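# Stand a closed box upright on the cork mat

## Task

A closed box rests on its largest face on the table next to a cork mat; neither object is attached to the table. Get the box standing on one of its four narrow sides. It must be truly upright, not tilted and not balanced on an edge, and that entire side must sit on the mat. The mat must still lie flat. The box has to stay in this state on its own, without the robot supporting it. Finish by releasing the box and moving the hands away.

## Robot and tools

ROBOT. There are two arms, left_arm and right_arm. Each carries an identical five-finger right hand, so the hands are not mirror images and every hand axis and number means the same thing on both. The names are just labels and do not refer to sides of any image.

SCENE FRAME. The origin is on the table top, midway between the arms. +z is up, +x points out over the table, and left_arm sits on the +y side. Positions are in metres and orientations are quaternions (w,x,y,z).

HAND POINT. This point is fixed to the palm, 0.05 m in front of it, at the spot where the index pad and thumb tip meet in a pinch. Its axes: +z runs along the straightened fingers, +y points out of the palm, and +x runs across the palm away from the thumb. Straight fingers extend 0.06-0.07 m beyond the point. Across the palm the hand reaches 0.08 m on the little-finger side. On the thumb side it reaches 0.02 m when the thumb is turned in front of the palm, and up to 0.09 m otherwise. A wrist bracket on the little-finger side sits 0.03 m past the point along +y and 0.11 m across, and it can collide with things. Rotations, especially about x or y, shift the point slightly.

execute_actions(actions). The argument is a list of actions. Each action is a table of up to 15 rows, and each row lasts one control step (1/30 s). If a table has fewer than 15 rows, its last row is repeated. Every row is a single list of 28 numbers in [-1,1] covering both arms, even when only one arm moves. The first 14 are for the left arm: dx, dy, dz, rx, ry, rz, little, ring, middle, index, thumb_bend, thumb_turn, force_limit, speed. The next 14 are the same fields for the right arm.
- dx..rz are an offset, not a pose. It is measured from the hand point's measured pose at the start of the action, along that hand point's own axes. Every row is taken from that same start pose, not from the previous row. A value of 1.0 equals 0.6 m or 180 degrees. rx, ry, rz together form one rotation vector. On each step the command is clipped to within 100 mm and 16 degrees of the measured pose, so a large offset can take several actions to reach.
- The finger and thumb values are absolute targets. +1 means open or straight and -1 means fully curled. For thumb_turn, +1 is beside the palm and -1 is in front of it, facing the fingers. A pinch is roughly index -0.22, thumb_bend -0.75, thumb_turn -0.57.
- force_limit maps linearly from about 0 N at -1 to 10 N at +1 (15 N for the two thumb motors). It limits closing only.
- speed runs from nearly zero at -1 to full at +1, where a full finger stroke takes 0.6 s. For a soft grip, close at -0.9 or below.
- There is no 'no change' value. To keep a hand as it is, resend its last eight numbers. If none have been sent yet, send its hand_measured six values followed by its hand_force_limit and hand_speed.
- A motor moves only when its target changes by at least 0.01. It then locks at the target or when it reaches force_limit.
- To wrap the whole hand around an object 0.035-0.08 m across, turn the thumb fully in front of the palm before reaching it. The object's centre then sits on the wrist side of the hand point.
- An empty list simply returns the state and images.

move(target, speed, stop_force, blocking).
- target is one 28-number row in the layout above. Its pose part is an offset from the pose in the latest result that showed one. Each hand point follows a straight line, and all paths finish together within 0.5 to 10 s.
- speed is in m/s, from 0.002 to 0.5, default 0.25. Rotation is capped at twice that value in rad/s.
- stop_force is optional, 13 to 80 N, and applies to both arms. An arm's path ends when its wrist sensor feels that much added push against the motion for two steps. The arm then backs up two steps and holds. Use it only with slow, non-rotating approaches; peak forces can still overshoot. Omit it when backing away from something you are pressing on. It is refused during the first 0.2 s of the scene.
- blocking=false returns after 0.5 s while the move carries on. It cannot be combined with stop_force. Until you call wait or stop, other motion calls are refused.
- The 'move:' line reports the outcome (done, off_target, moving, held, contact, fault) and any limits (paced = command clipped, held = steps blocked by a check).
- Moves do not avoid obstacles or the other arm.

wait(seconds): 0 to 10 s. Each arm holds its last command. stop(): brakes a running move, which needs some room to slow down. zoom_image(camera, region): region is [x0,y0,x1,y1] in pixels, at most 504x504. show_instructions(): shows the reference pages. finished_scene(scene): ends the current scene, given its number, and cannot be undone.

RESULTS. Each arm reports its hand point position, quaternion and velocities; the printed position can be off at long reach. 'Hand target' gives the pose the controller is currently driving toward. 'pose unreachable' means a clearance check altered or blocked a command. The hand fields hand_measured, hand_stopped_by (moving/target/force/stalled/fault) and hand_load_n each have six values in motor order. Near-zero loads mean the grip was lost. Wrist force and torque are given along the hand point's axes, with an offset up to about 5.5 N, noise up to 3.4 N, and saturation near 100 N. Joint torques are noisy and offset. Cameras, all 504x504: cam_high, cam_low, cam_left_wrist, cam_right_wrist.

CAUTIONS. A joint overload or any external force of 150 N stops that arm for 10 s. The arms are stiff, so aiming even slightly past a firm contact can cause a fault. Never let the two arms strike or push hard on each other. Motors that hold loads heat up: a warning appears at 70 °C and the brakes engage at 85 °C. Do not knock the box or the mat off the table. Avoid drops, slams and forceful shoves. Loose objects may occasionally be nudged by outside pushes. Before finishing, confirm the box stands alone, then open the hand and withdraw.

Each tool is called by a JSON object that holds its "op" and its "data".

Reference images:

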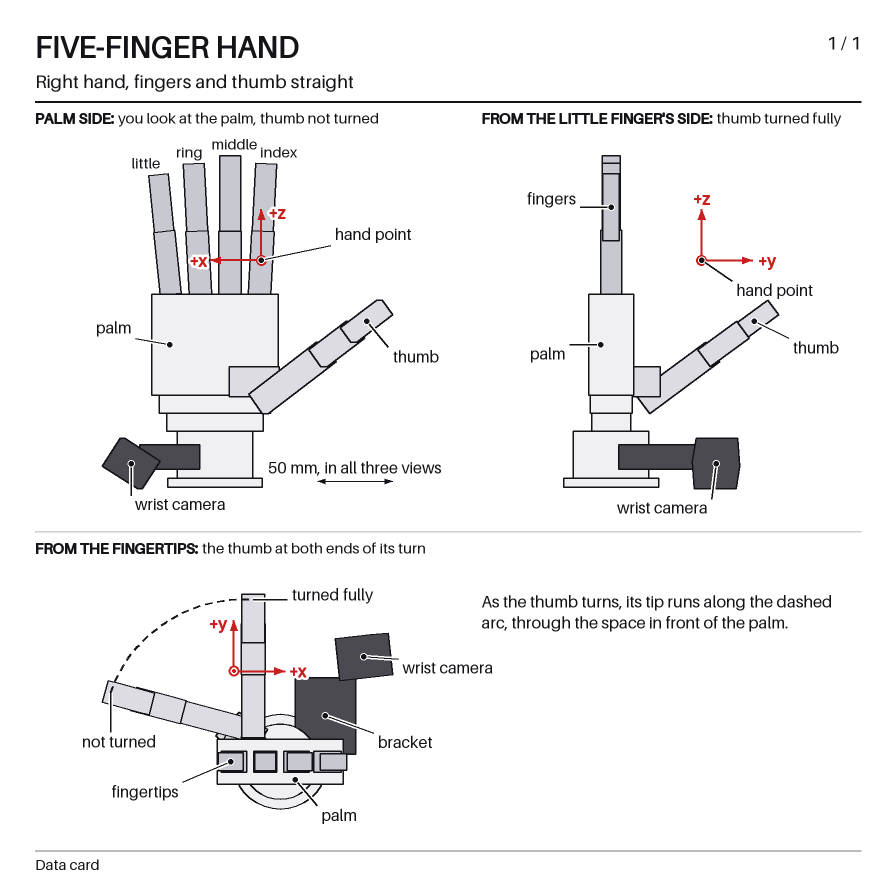

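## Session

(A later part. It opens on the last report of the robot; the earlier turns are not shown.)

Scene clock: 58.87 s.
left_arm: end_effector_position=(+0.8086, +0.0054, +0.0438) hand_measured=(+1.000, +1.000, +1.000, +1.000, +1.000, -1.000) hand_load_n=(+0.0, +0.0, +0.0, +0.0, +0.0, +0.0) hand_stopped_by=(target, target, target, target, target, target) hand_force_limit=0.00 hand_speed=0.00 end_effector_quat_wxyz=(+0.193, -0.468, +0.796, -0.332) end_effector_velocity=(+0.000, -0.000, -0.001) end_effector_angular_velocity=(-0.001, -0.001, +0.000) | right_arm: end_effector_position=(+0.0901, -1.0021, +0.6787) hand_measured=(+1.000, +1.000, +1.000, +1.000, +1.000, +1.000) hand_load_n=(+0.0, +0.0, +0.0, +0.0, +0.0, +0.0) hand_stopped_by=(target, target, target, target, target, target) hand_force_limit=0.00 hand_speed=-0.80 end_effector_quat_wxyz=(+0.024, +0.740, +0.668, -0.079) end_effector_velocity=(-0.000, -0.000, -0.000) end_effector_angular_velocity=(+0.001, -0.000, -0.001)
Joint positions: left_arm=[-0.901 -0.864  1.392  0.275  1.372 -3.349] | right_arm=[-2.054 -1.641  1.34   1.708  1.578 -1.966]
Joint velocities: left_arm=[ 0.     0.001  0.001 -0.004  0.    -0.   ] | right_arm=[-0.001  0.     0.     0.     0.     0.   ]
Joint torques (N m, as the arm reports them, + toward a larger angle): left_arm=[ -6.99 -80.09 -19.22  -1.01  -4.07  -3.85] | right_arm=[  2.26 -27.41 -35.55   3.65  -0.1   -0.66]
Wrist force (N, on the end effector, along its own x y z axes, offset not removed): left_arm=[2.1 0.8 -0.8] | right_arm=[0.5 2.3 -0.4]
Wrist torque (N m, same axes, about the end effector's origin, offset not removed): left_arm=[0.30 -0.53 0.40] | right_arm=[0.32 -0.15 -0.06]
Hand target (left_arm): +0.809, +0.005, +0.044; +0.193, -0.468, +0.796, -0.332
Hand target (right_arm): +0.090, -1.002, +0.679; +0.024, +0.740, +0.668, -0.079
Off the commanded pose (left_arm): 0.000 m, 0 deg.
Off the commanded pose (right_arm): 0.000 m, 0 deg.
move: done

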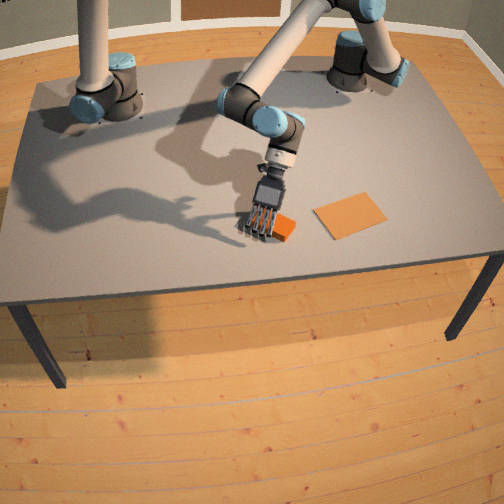

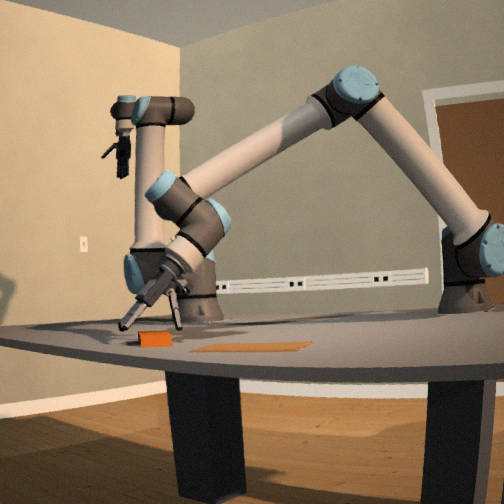

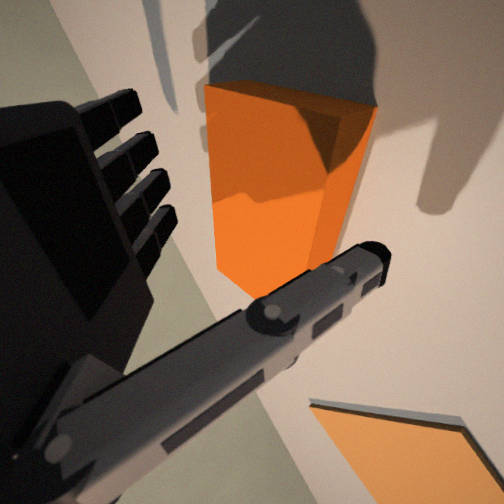

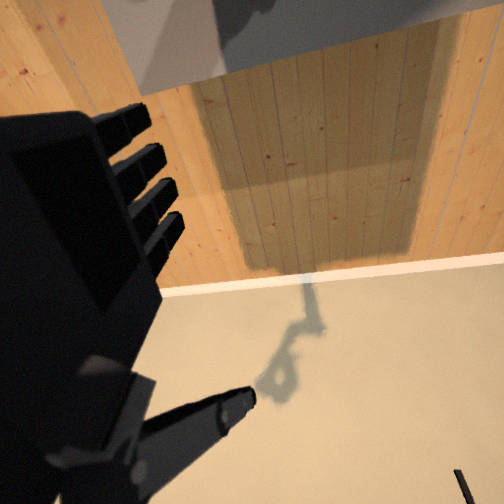

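{"op": "move", "data": {"target": [0,0.002,0.026,0.07,0,0,1,1,1,1,1,-1,0,0,0,0,0,0,0,0,1,1,1,1,1,1,0,-0.8], "speed": 0.03}}

{"op": "move", "data": {"target": [0,0,0,0,0,0,1,1,-0.5,-0.5,1,-1,0.4,-0.8,0,0,0,0,0,0,1,1,1,1,1,1,0,-0.8]}}

{"op": "zoom_image", "data": {"camera": "cam_low", "region": [80,260,240,360]}}

Scene clock: 69.53 s.
left_arm: end_effector_position=(+0.8174, +0.0005, +0.0322) hand_measured=(+1.000, +1.000, +1.000, +1.000, +1.000, -1.000) hand_load_n=(+0.0, +0.0, +0.0, +0.0, +0.0, +0.0) hand_stopped_by=(target, target, target, target, target, target) hand_force_limit=0.00 hand_speed=0.00 end_effector_quat_wxyz=(+0.242, -0.444, +0.755, -0.417) end_effector_velocity=(+0.001, -0.000, -0.001) end_effector_angular_velocity=(-0.007, -0.015, +0.000) | right_arm: end_effector_position=(+0.0901, -1.0021, +0.6787) hand_measured=(+1.000, +1.000, +1.000, +1.000, +1.000, +1.000) hand_load_n=(+0.0, +0.0, +0.0, +0.0, +0.0, +0.0) hand_stopped_by=(target, target, target, target, target, target) hand_force_limit=0.00 hand_speed=-0.80 end_effector_quat_wxyz=(+0.024, +0.740, +0.668, -0.079) end_effector_velocity=(+0.000, +0.000, -0.001) end_effector_angular_velocity=(+0.002, -0.000, +0.001)
Joint positions: left_arm=[-0.914 -0.913  1.549 -0.05   1.321 -3.309] | right_arm=[-2.054 -1.641  1.34   1.708  1.578 -1.966]
Joint velocities: left_arm=[-0.001 -0.003  0.011 -0.026 -0.004  0.005] | right_arm=[ 0.001  0.     0.001  0.     0.001 -0.   ]
Joint torques (N m, as the arm reports them, + toward a larger angle): left_arm=[ -5.87 -97.73 -17.72  -2.38  -4.37   3.43] | right_arm=[  1.94 -26.94 -35.16   3.66  -0.07  -0.34]
Wrist force (N, on the end effector, along its own x y z axes, offset not removed): left_arm=[2.5 -0.7 0.1] | right_arm=[1.6 3.3 -0.2]
Wrist torque (N m, same axes, about the end effector's origin, offset not removed): left_arm=[0.04 -0.53 0.39] | right_arm=[0.52 -0.28 0.12]
Hand target (left_arm): +0.817, +0.000, +0.032; +0.243, -0.444, +0.755, -0.417
Hand target (right_arm): +0.090, -1.002, +0.679; +0.024, +0.740, +0.668, -0.079
Off the commanded pose (left_arm): 0.000 m, 0 deg.
Off the commanded pose (right_arm): 0.000 m, 0 deg.
move: done

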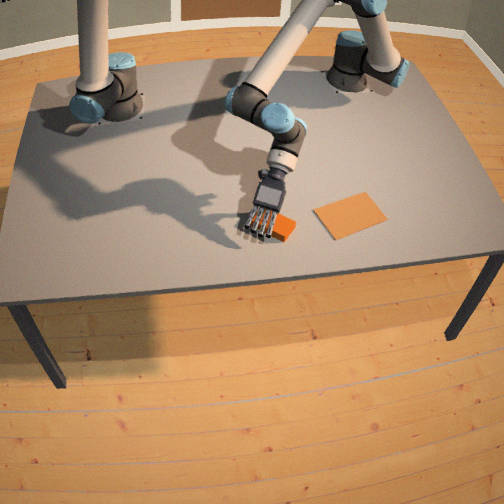

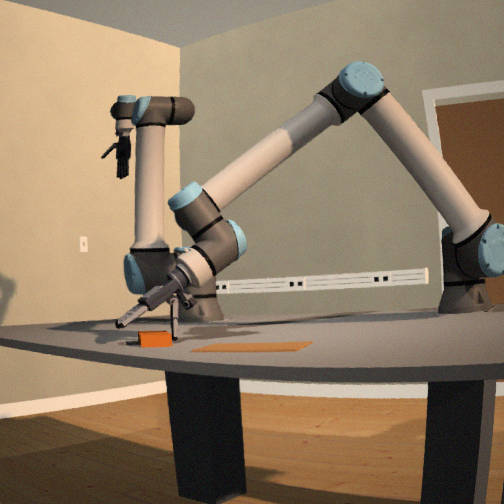

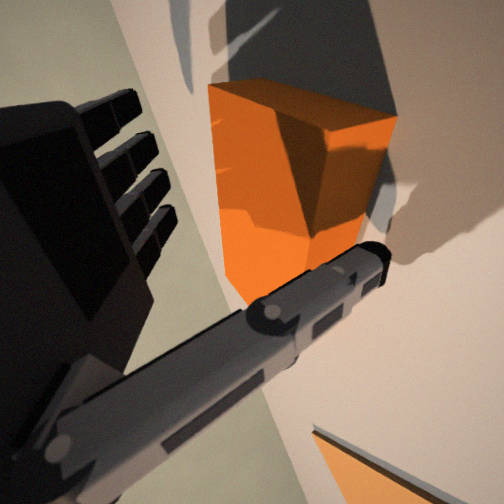

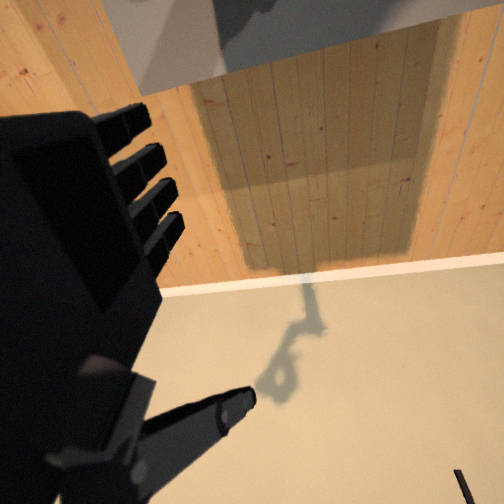

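Scene clock: 72.27 s.
left_arm: end_effector_position=(+0.8174, +0.0005, +0.0322) hand_measured=(+1.000, +1.000, +0.182, +0.236, +1.002, -1.000) hand_load_n=(+0.0, +0.0, +9.0, +4.0, +2.0, -1.0) hand_stopped_by=(target, target, force, force, target, target) hand_force_limit=0.40 hand_speed=-0.80 end_effector_quat_wxyz=(+0.242, -0.444, +0.755, -0.417) end_effector_velocity=(+0.000, -0.000, +0.001) end_effector_angular_velocity=(-0.001, -0.001, +0.001) | right_arm: end_effector_position=(+0.0901, -1.0021, +0.6787) hand_measured=(+1.000, +1.000, +1.000, +1.000, +1.000, +1.000) hand_load_n=(+0.0, +0.0, +0.0, +0.0, +0.0, +0.0) hand_stopped_by=(target, target, target, target, target, target) hand_force_limit=0.00 hand_speed=-0.80 end_effector_quat_wxyz=(+0.024, +0.740, +0.668, -0.079) end_effector_velocity=(-0.000, +0.000, +0.000) end_effector_angular_velocity=(+0.000, +0.000, -0.001)
Joint positions: left_arm=[-0.914 -0.913  1.549 -0.05   1.321 -3.309] | right_arm=[-2.054 -1.641  1.34   1.708  1.578 -1.966]
Joint velocities: left_arm=[-0.    -0.001 -0.    -0.    -0.001 -0.   ] | right_arm=[-0. -0.  0.  0.  0.  0.]
Joint torques (N m, as the arm reports them, + toward a larger angle): left_arm=[ 12.63 -78.62 -38.81   3.29   3.41  -3.81] | right_arm=[  1.96 -26.39 -35.71   3.34  -0.04  -0.73]
Wrist force (N, on the end effector, along its own x y z axes, offset not removed): left_arm=[4.8 0.6 -0.2] | right_arm=[0.9 3.3 0.6]
Wrist torque (N m, same axes, about the end effector's origin, offset not removed): left_arm=[0.38 -0.85 0.54] | right_arm=[0.51 -0.17 -0.01]
Hand target (left_arm): +0.817, +0.001, +0.032; +0.242, -0.444, +0.755, -0.417
Hand target (right_arm): +0.090, -1.002, +0.679; +0.024, +0.740, +0.668, -0.079
Off the commanded pose (left_arm): 0.000 m, 0 deg.
Off the commanded pose (right_arm): 0.000 m, 0 deg.
move: done

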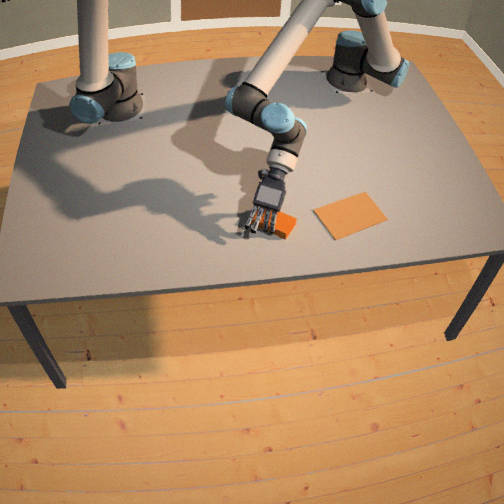

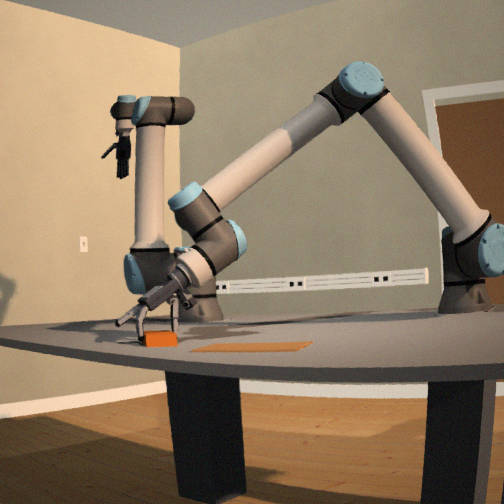

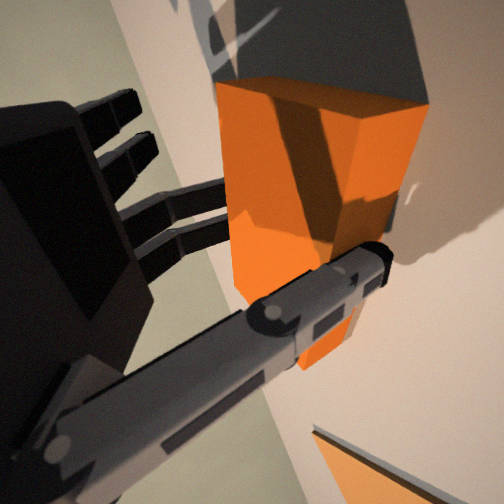

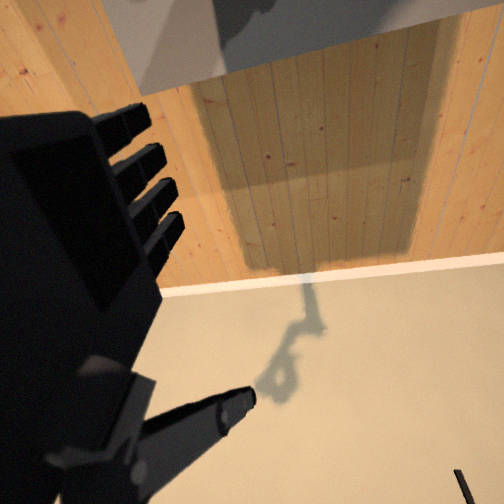

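Region (80, 260, 240, 360) of cam_low's 504x504 image, scaled by 3.150, with more detail than that image has; it fills the top 315 rows of this view, and the rest is white.

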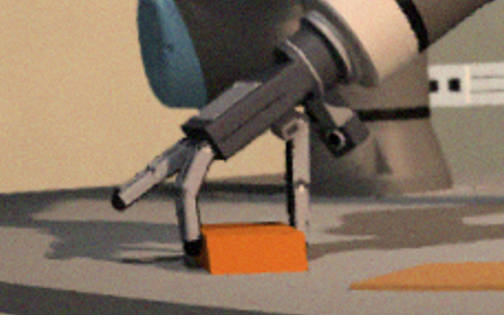

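{"op": "move", "data": {"target": [0,0,0,0,0,0,1,1,-0.5,-0.6,1,-1,0.7,-0.8,0,0,0,0,0,0,1,1,1,1,1,1,0,-0.8]}}

{"op": "move", "data": {"target": [0,-0.17,-0.107,0,0,0,1,1,-0.5,-0.6,1,-1,0.7,-0.8,0,0,0,0,0,0,1,1,1,1,1,1,0,-0.8], "speed": 0.08}}

Scene clock: 78.03 s.
left_arm: end_effector_position=(+0.8174, +0.0005, +0.0322) hand_measured=(+1.000, +1.000, +0.182, +0.218, +1.002, -1.000) hand_load_n=(+0.0, +0.0, +7.0, +10.0, +3.0, -2.5) hand_stopped_by=(target, target, force, force, target, target) hand_force_limit=0.70 hand_speed=-0.80 end_effector_quat_wxyz=(+0.242, -0.444, +0.755, -0.417) end_effector_velocity=(+0.000, +0.000, +0.001) end_effector_angular_velocity=(-0.001, -0.001, +0.001) | right_arm: end_effector_position=(+0.0901, -1.0021, +0.6787) hand_measured=(+1.000, +1.000, +1.000, +1.000, +1.000, +1.000) hand_load_n=(+0.0, +0.0, +0.0, +0.0, +0.0, +0.0) hand_stopped_by=(target, target, target, target, target, target) hand_force_limit=0.00 hand_speed=-0.80 end_effector_quat_wxyz=(+0.024, +0.740, +0.668, -0.079) end_effector_velocity=(-0.000, -0.000, -0.000) end_effector_angular_velocity=(+0.000, +0.000, -0.000)
Joint positions: left_arm=[-0.914 -0.913  1.549 -0.05   1.321 -3.309] | right_arm=[-2.054 -1.641  1.34   1.708  1.578 -1.966]
Joint velocities: left_arm=[ 0.    -0.001  0.    -0.    -0.    -0.   ] | right_arm=[-0.     0.     0.001 -0.001  0.     0.   ]
Joint torques (N m, as the arm reports them, + toward a larger angle): left_arm=[  9.06 -83.11 -23.09   3.11   3.89  -3.68] | right_arm=[  2.88 -26.59 -34.8    3.65   0.27  -0.7 ]
Wrist force (N, on the end effector, along its own x y z axes, offset not removed): left_arm=[1.5 -2.2 0.2] | right_arm=[-0.7 2.3 0.0]
Wrist torque (N m, same axes, about the end effector's origin, offset not removed): left_arm=[-0.12 -0.47 0.27] | right_arm=[0.29 0.11 -0.11]
Hand target (left_arm): +0.817, +0.000, +0.032; +0.242, -0.444, +0.755, -0.417
Hand target (right_arm): +0.090, -1.002, +0.679; +0.024, +0.740, +0.668, -0.079
Off the commanded pose (left_arm): 0.000 m, 0 deg.
Off the commanded pose (right_arm): 0.000 m, 0 deg.
move: done

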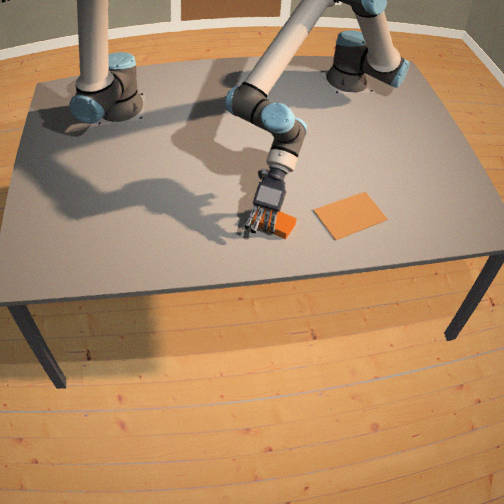

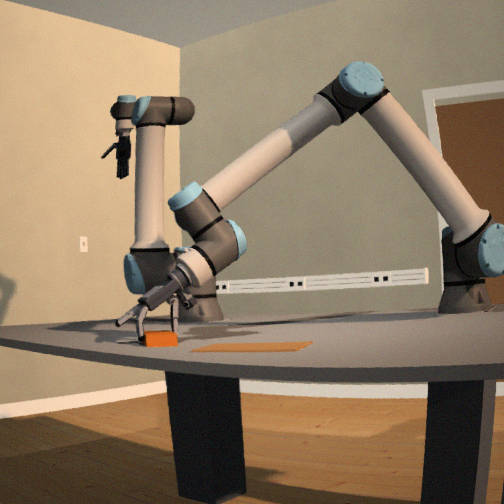

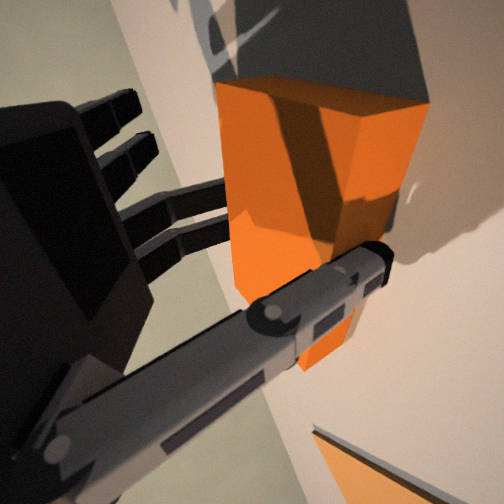

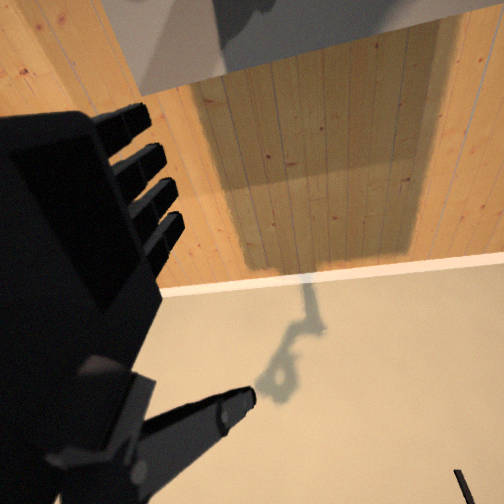

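Scene clock: 80.03 s.
left_arm: end_effector_position=(+0.8180, +0.0004, +0.1523) hand_measured=(+1.000, +1.000, +0.182, +0.218, +1.002, -1.000) hand_load_n=(+0.0, +0.0, +7.5, +10.0, +3.0, -2.5) hand_stopped_by=(target, target, force, force, target, target) hand_force_limit=0.70 hand_speed=-0.80 end_effector_quat_wxyz=(+0.242, -0.444, +0.755, -0.417) end_effector_velocity=(-0.000, -0.000, +0.004) end_effector_angular_velocity=(-0.002, -0.001, -0.000) | right_arm: end_effector_position=(+0.0901, -1.0021, +0.6787) hand_measured=(+1.000, +1.000, +1.000, +1.000, +1.000, +1.000) hand_load_n=(+0.0, +0.0, +0.0, +0.0, +0.0, +0.0) hand_stopped_by=(target, target, target, target, target, target) hand_force_limit=0.00 hand_speed=-0.80 end_effector_quat_wxyz=(+0.024, +0.740, +0.668, -0.079) end_effector_velocity=(+0.001, -0.000, +0.000) end_effector_angular_velocity=(-0.000, -0.000, +0.001)
Joint positions: left_arm=[-0.914 -1.015  1.477  0.123  1.321 -3.309] | right_arm=[-2.054 -1.641  1.34   1.708  1.578 -1.966]
Joint velocities: left_arm=[-0.    -0.003 -0.002  0.005  0.001 -0.   ] | right_arm=[ 0.001  0.    -0.001 -0.    -0.     0.   ]
Joint torques (N m, as the arm reports them, + toward a larger angle): left_arm=[ 13.33 -95.94 -48.79   2.8    3.48   0.66] | right_arm=[  2.22 -30.53 -35.67   3.66  -0.2   -0.82]
Wrist force (N, on the end effector, along its own x y z axes, offset not removed): left_arm=[2.7 -1.1 0.5] | right_arm=[-0.2 2.3 1.6]
Wrist torque (N m, same axes, about the end effector's origin, offset not removed): left_arm=[-0.30 -0.63 0.20] | right_arm=[0.27 -0.04 -0.14]
Hand target (left_arm): +0.818, +0.000, +0.153; +0.242, -0.444, +0.755, -0.417
Hand target (right_arm): +0.090, -1.002, +0.679; +0.024, +0.740, +0.668, -0.079
Off the commanded pose (left_arm): 0.000 m, 0 deg.
Off the commanded pose (right_arm): 0.000 m, 0 deg.
move: done

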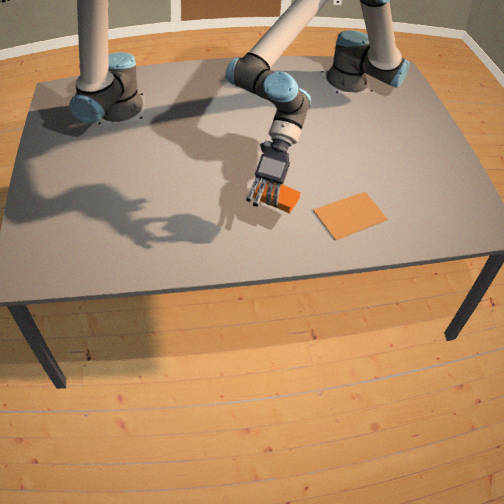

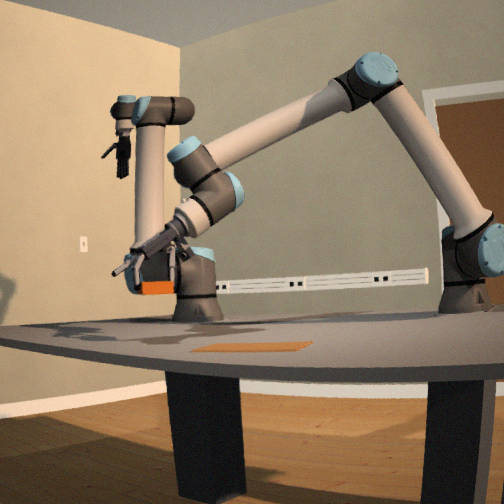

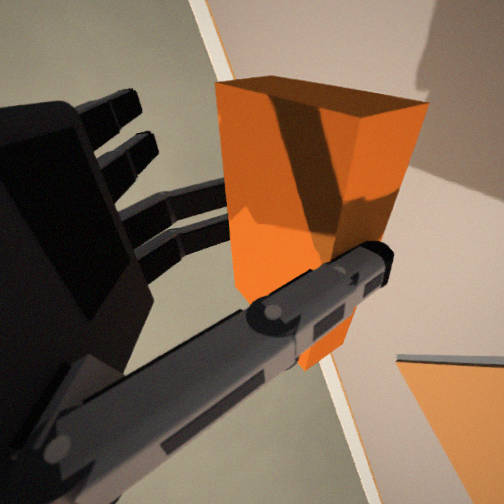

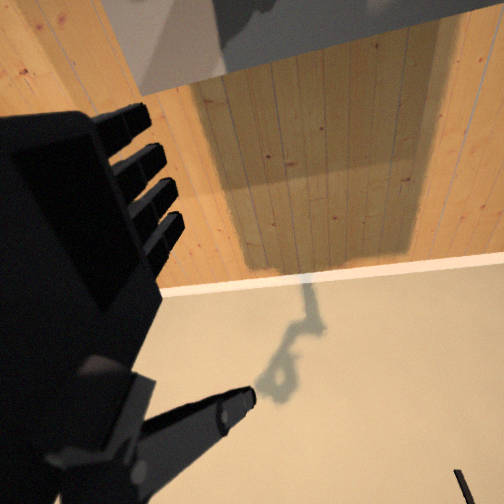

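{"op": "move", "data": {"target": [-0.363,0.11,-0.172,0,0.268,-0.422,1,1,-0.5,-0.6,1,-1,0.7,-0.8,0,0,0,0,0,0,1,1,1,1,1,1,0,-0.8], "speed": 0.2}}

Scene clock: 89.90 s.
left_arm: end_effector_position=(+0.8169, +0.2506, +0.1519) hand_measured=(+1.000, +1.000, +0.182, +0.218, +1.002, -1.000) hand_load_n=(+0.0, +0.0, +7.0, +10.5, +3.0, -1.5) hand_stopped_by=(target, target, force, force, target, target) hand_force_limit=0.70 hand_speed=-0.80 end_effector_quat_wxyz=(+0.362, +0.607, -0.363, +0.607) end_effector_velocity=(+0.000, +0.002, +0.001) end_effector_angular_velocity=(-0.015, +0.002, +0.002) | right_arm: end_effector_position=(+0.0901, -1.0021, +0.6787) hand_measured=(+1.000, +1.000, +1.000, +1.000, +1.000, +1.000) hand_load_n=(+0.0, +0.0, +0.0, +0.0, +0.0, +0.0) hand_stopped_by=(target, target, target, target, target, target) hand_force_limit=0.00 hand_speed=-0.80 end_effector_quat_wxyz=(+0.024, +0.740, +0.668, -0.079) end_effector_velocity=(+0.000, +0.000, +0.000) end_effector_angular_velocity=(-0.000, +0.001, +0.001)
Joint positions: left_arm=[-0.321 -1.001  1.761 -0.759  2.43  -4.711] | right_arm=[-2.054 -1.641  1.34   1.708  1.578 -1.966]
Joint velocities: left_arm=[ 0.003  0.001  0.006 -0.025  0.001 -0.023] | right_arm=[ 0. -0. -0. -0.  0. -0.]
Joint torques (N m, as the arm reports them, + toward a larger angle): left_arm=[ 15.38 -71.16 -18.17  -4.01   4.04  -4.22] | right_arm=[  3.67 -28.28 -35.15   3.62   0.07  -0.77]
Wrist force (N, on the end effector, along its own x y z axes, offset not removed): left_arm=[-0.8 -3.4 -0.5] | right_arm=[-0.5 4.7 1.2]
Wrist torque (N m, same axes, about the end effector's origin, offset not removed): left_arm=[-0.27 -0.22 0.27] | right_arm=[0.62 0.01 -0.05]
Hand target (left_arm): +0.817, +0.251, +0.152; +0.363, +0.607, -0.362, +0.607
Hand target (right_arm): +0.090, -1.002, +0.679; +0.024, +0.740, +0.668, -0.079
Off the commanded pose (left_arm): 0.001 m, 0 deg.
Off the commanded pose (right_arm): 0.000 m, 0 deg.
move: done

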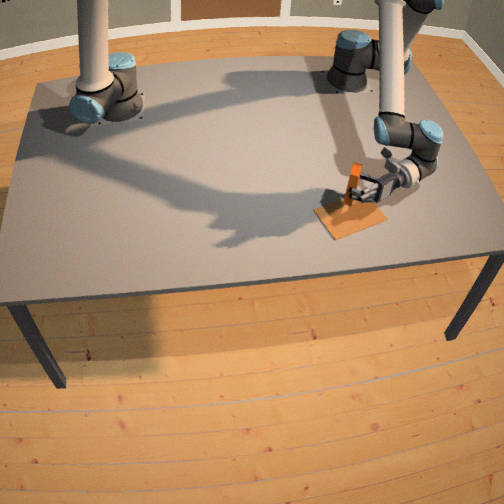

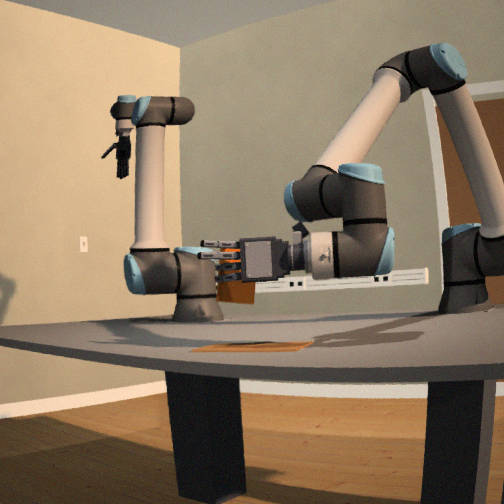

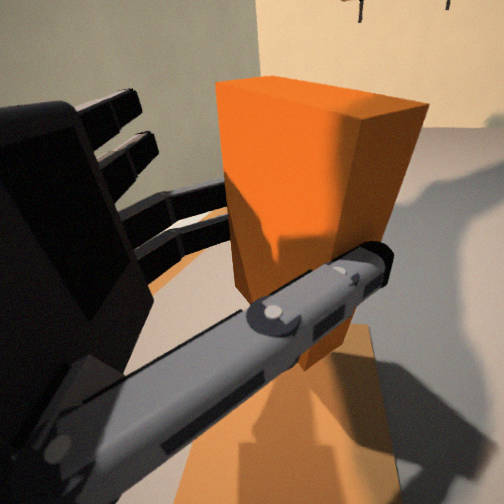

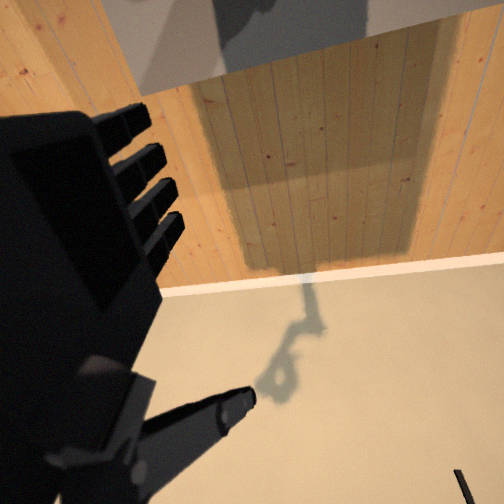

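{"op": "move", "data": {"target": [-0.1,0,0,0,-0.033,-0.021,1,1,-0.5,-0.6,1,-1,0.7,-0.8,0,0,0,0,0,0,1,1,1,1,1,1,0,-0.8], "speed": 0.08}}

{"op": "zoom_image", "data": {"camera": "cam_low", "region": [170,240,350,370]}}

{"op": "zoom_image", "data": {"camera": "cam_high", "region": [290,150,450,260]}}

Scene clock: 97.10 s.
left_arm: end_effector_position=(+0.8169, +0.2507, +0.0923) hand_measured=(+1.000, +1.000, +0.182, +0.218, +1.002, -1.000) hand_load_n=(+0.0, +0.0, +7.5, +10.5, +3.0, -1.5) hand_stopped_by=(target, target, force, force, target, target) hand_force_limit=0.70 hand_speed=-0.80 end_effector_quat_wxyz=(+0.363, +0.649, -0.361, +0.563) end_effector_velocity=(+0.000, -0.000, -0.002) end_effector_angular_velocity=(+0.003, +0.005, -0.000) | right_arm: end_effector_position=(+0.0901, -1.0021, +0.6787) hand_measured=(+1.000, +1.000, +1.000, +1.000, +1.000, +1.000) hand_load_n=(+0.0, +0.0, +0.0, +0.0, +0.0, +0.0) hand_stopped_by=(target, target, target, target, target, target) hand_force_limit=0.00 hand_speed=-0.80 end_effector_quat_wxyz=(+0.024, +0.740, +0.668, -0.079) end_effector_velocity=(+0.000, -0.000, +0.000) end_effector_angular_velocity=(-0.001, +0.001, +0.001)
Joint positions: left_arm=[-0.323 -0.929  1.721 -0.634  2.425 -4.659] | right_arm=[-2.054 -1.641  1.34   1.708  1.578 -1.966]
Joint velocities: left_arm=[-0.001  0.003 -0.003  0.007 -0.001  0.003] | right_arm=[ 0.001 -0.    -0.001 -0.001  0.     0.   ]
Joint torques (N m, as the arm reports them, + toward a larger angle): left_arm=[ -5.42 -73.62 -41.62   1.86  -3.27   3.61] | right_arm=[  2.27 -26.92 -35.28   3.57   0.12  -0.2 ]
Wrist force (N, on the end effector, along its own x y z axes, offset not removed): left_arm=[-0.6 -3.0 1.4] | right_arm=[0.5 3.4 0.1]
Wrist torque (N m, same axes, about the end effector's origin, offset not removed): left_arm=[-0.35 -0.46 0.20] | right_arm=[0.49 -0.06 -0.03]
Hand target (left_arm): +0.817, +0.251, +0.092; +0.363, +0.649, -0.361, +0.562
Hand target (right_arm): +0.090, -1.002, +0.679; +0.024, +0.740, +0.668, -0.079
Off the commanded pose (left_arm): 0.000 m, 0 deg.
Off the commanded pose (right_arm): 0.000 m, 0 deg.
move: done

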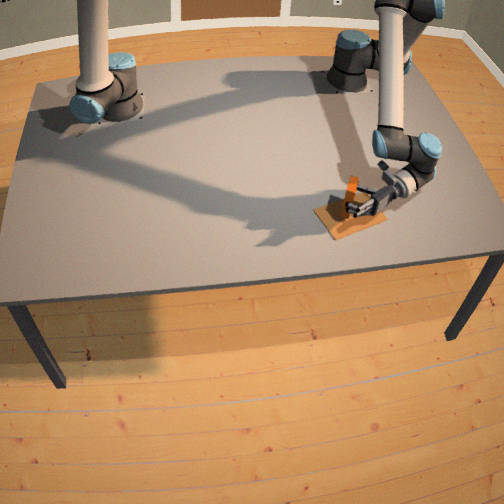

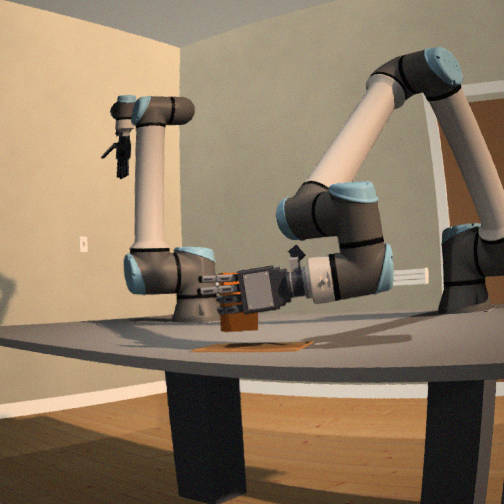

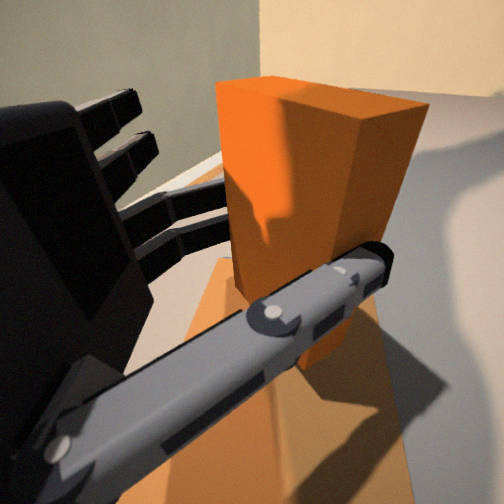

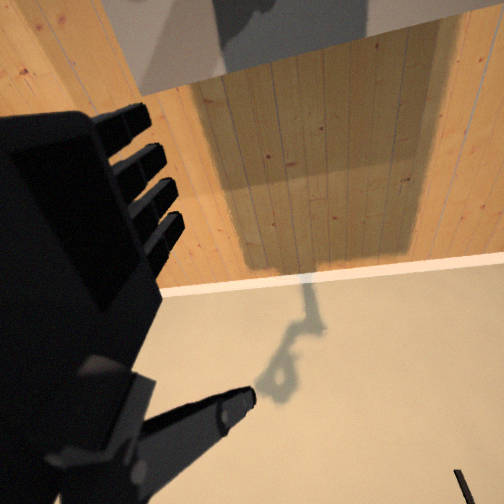

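Region (170, 240, 350, 370) of cam_low's 504x504 image, scaled by 2.800, with more detail than that image has.

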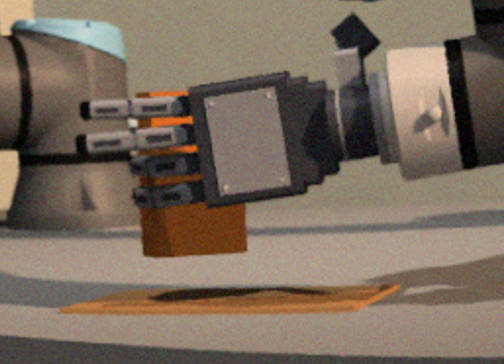

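Region (290, 150, 450, 260) of cam_high's 504x504 image, scaled by 3.150, with more detail than that image has; it fills the top 346 rows of this view, and the rest is white.

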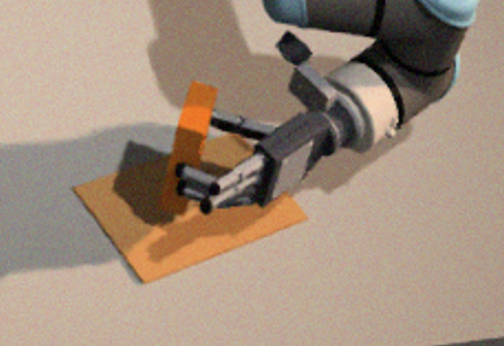

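Good. About 3 cm gap.

{"op": "move", "data": {"target": [-0.047,-0.02,-0.02,0,0,0,1,1,-0.5,-0.6,1,-1,0.7,-0.8,0,0,0,0,0,0,1,1,1,1,1,1,0,-0.8], "speed": 0.03, "stop_force": 13}}

{"op": "zoom_image", "data": {"camera": "cam_low", "region": [170,240,350,370]}}

Scene clock: 107.97 s.
left_arm: end_effector_position=(+0.8187, +0.2685, +0.0650) hand_measured=(+1.000, +1.000, +0.182, +0.218, +1.002, -1.000) hand_load_n=(+0.0, +0.0, +7.5, +10.5, +3.0, -1.5) hand_stopped_by=(target, target, force, force, target, target) hand_force_limit=0.70 hand_speed=-0.80 end_effector_quat_wxyz=(+0.363, +0.649, -0.361, +0.563) end_effector_velocity=(+0.001, +0.002, -0.003) end_effector_angular_velocity=(+0.000, +0.000, +0.002) | right_arm: end_effector_position=(+0.0901, -1.0021, +0.6787) hand_measured=(+1.000, +1.000, +1.000, +1.000, +1.000, +1.000) hand_load_n=(+0.0, +0.0, +0.0, +0.0, +0.0, +0.0) hand_stopped_by=(target, target, target, target, target, target) hand_force_limit=0.00 hand_speed=-0.80 end_effector_quat_wxyz=(+0.024, +0.740, +0.668, -0.079) end_effector_velocity=(-0.000, -0.000, +0.000) end_effector_angular_velocity=(-0.000, +0.000, +0.000)
Joint positions: left_arm=[-0.3   -0.893  1.72  -0.665  2.449 -4.653] | right_arm=[-2.054 -1.641  1.34   1.708  1.578 -1.966]
Joint velocities: left_arm=[ 0.002  0.004 -0.    -0.003  0.     0.   ] | right_arm=[-0.     0.001 -0.001 -0.    -0.    -0.   ]
Joint torques (N m, as the arm reports them, + toward a larger angle): left_arm=[ 15.09 -76.41 -40.1   -3.2    4.46   3.61] | right_arm=[  4.32 -27.58 -35.53   3.93  -0.04  -0.5 ]
Wrist force (N, on the end effector, along its own x y z axes, offset not removed): left_arm=[0.5 -1.4 -1.2] | right_arm=[1.3 3.8 1.0]
Wrist torque (N m, same axes, about the end effector's origin, offset not removed): left_arm=[0.04 -0.50 0.33] | right_arm=[0.51 -0.29 0.08]
Hand target (left_arm): +0.819, +0.269, +0.065; +0.363, +0.649, -0.361, +0.563
Hand target (right_arm): +0.090, -1.002, +0.679; +0.024, +0.740, +0.668, -0.079
Off the commanded pose (left_arm): 0.000 m, 0 deg.
Off the commanded pose (right_arm): 0.000 m, 0 deg.
move: done

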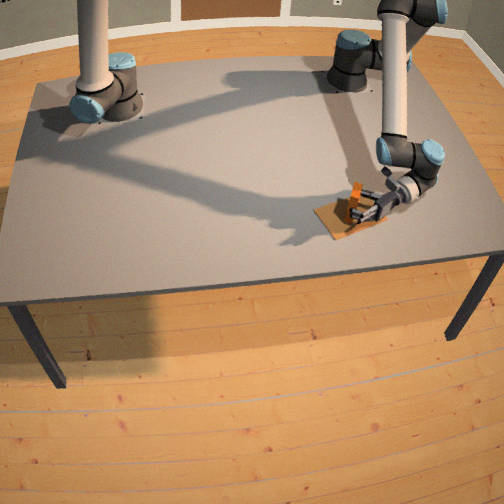

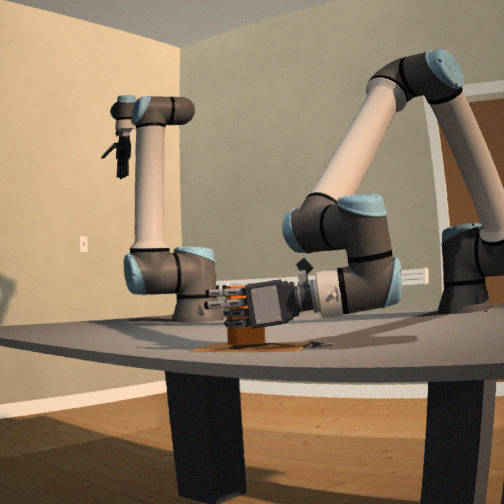

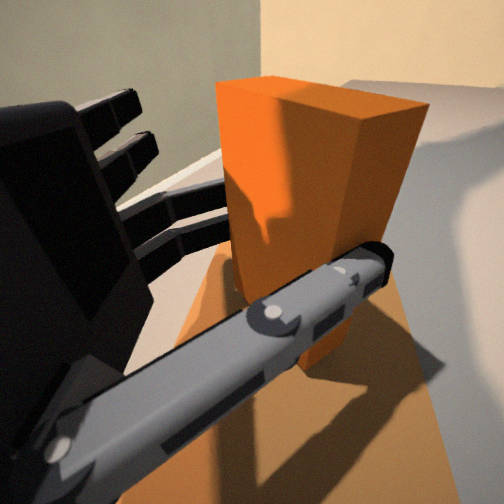

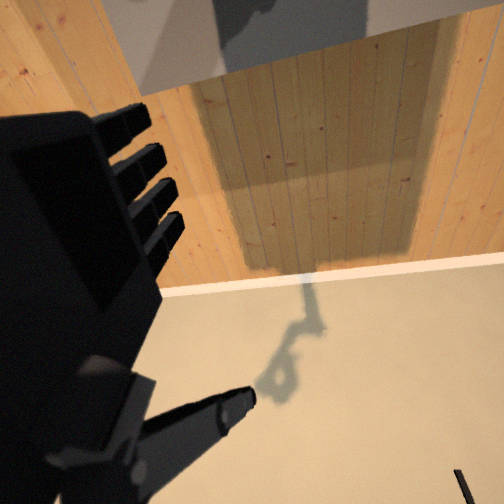

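Region (170, 240, 350, 370) of cam_low's 504x504 image, scaled by 2.800, with more detail than that image has.

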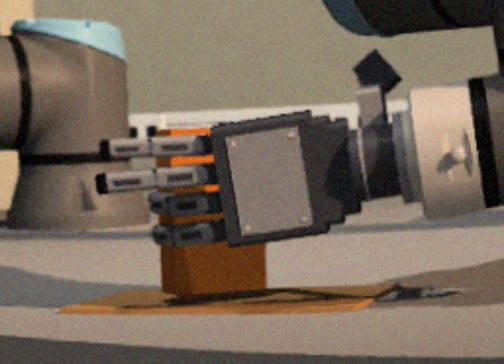

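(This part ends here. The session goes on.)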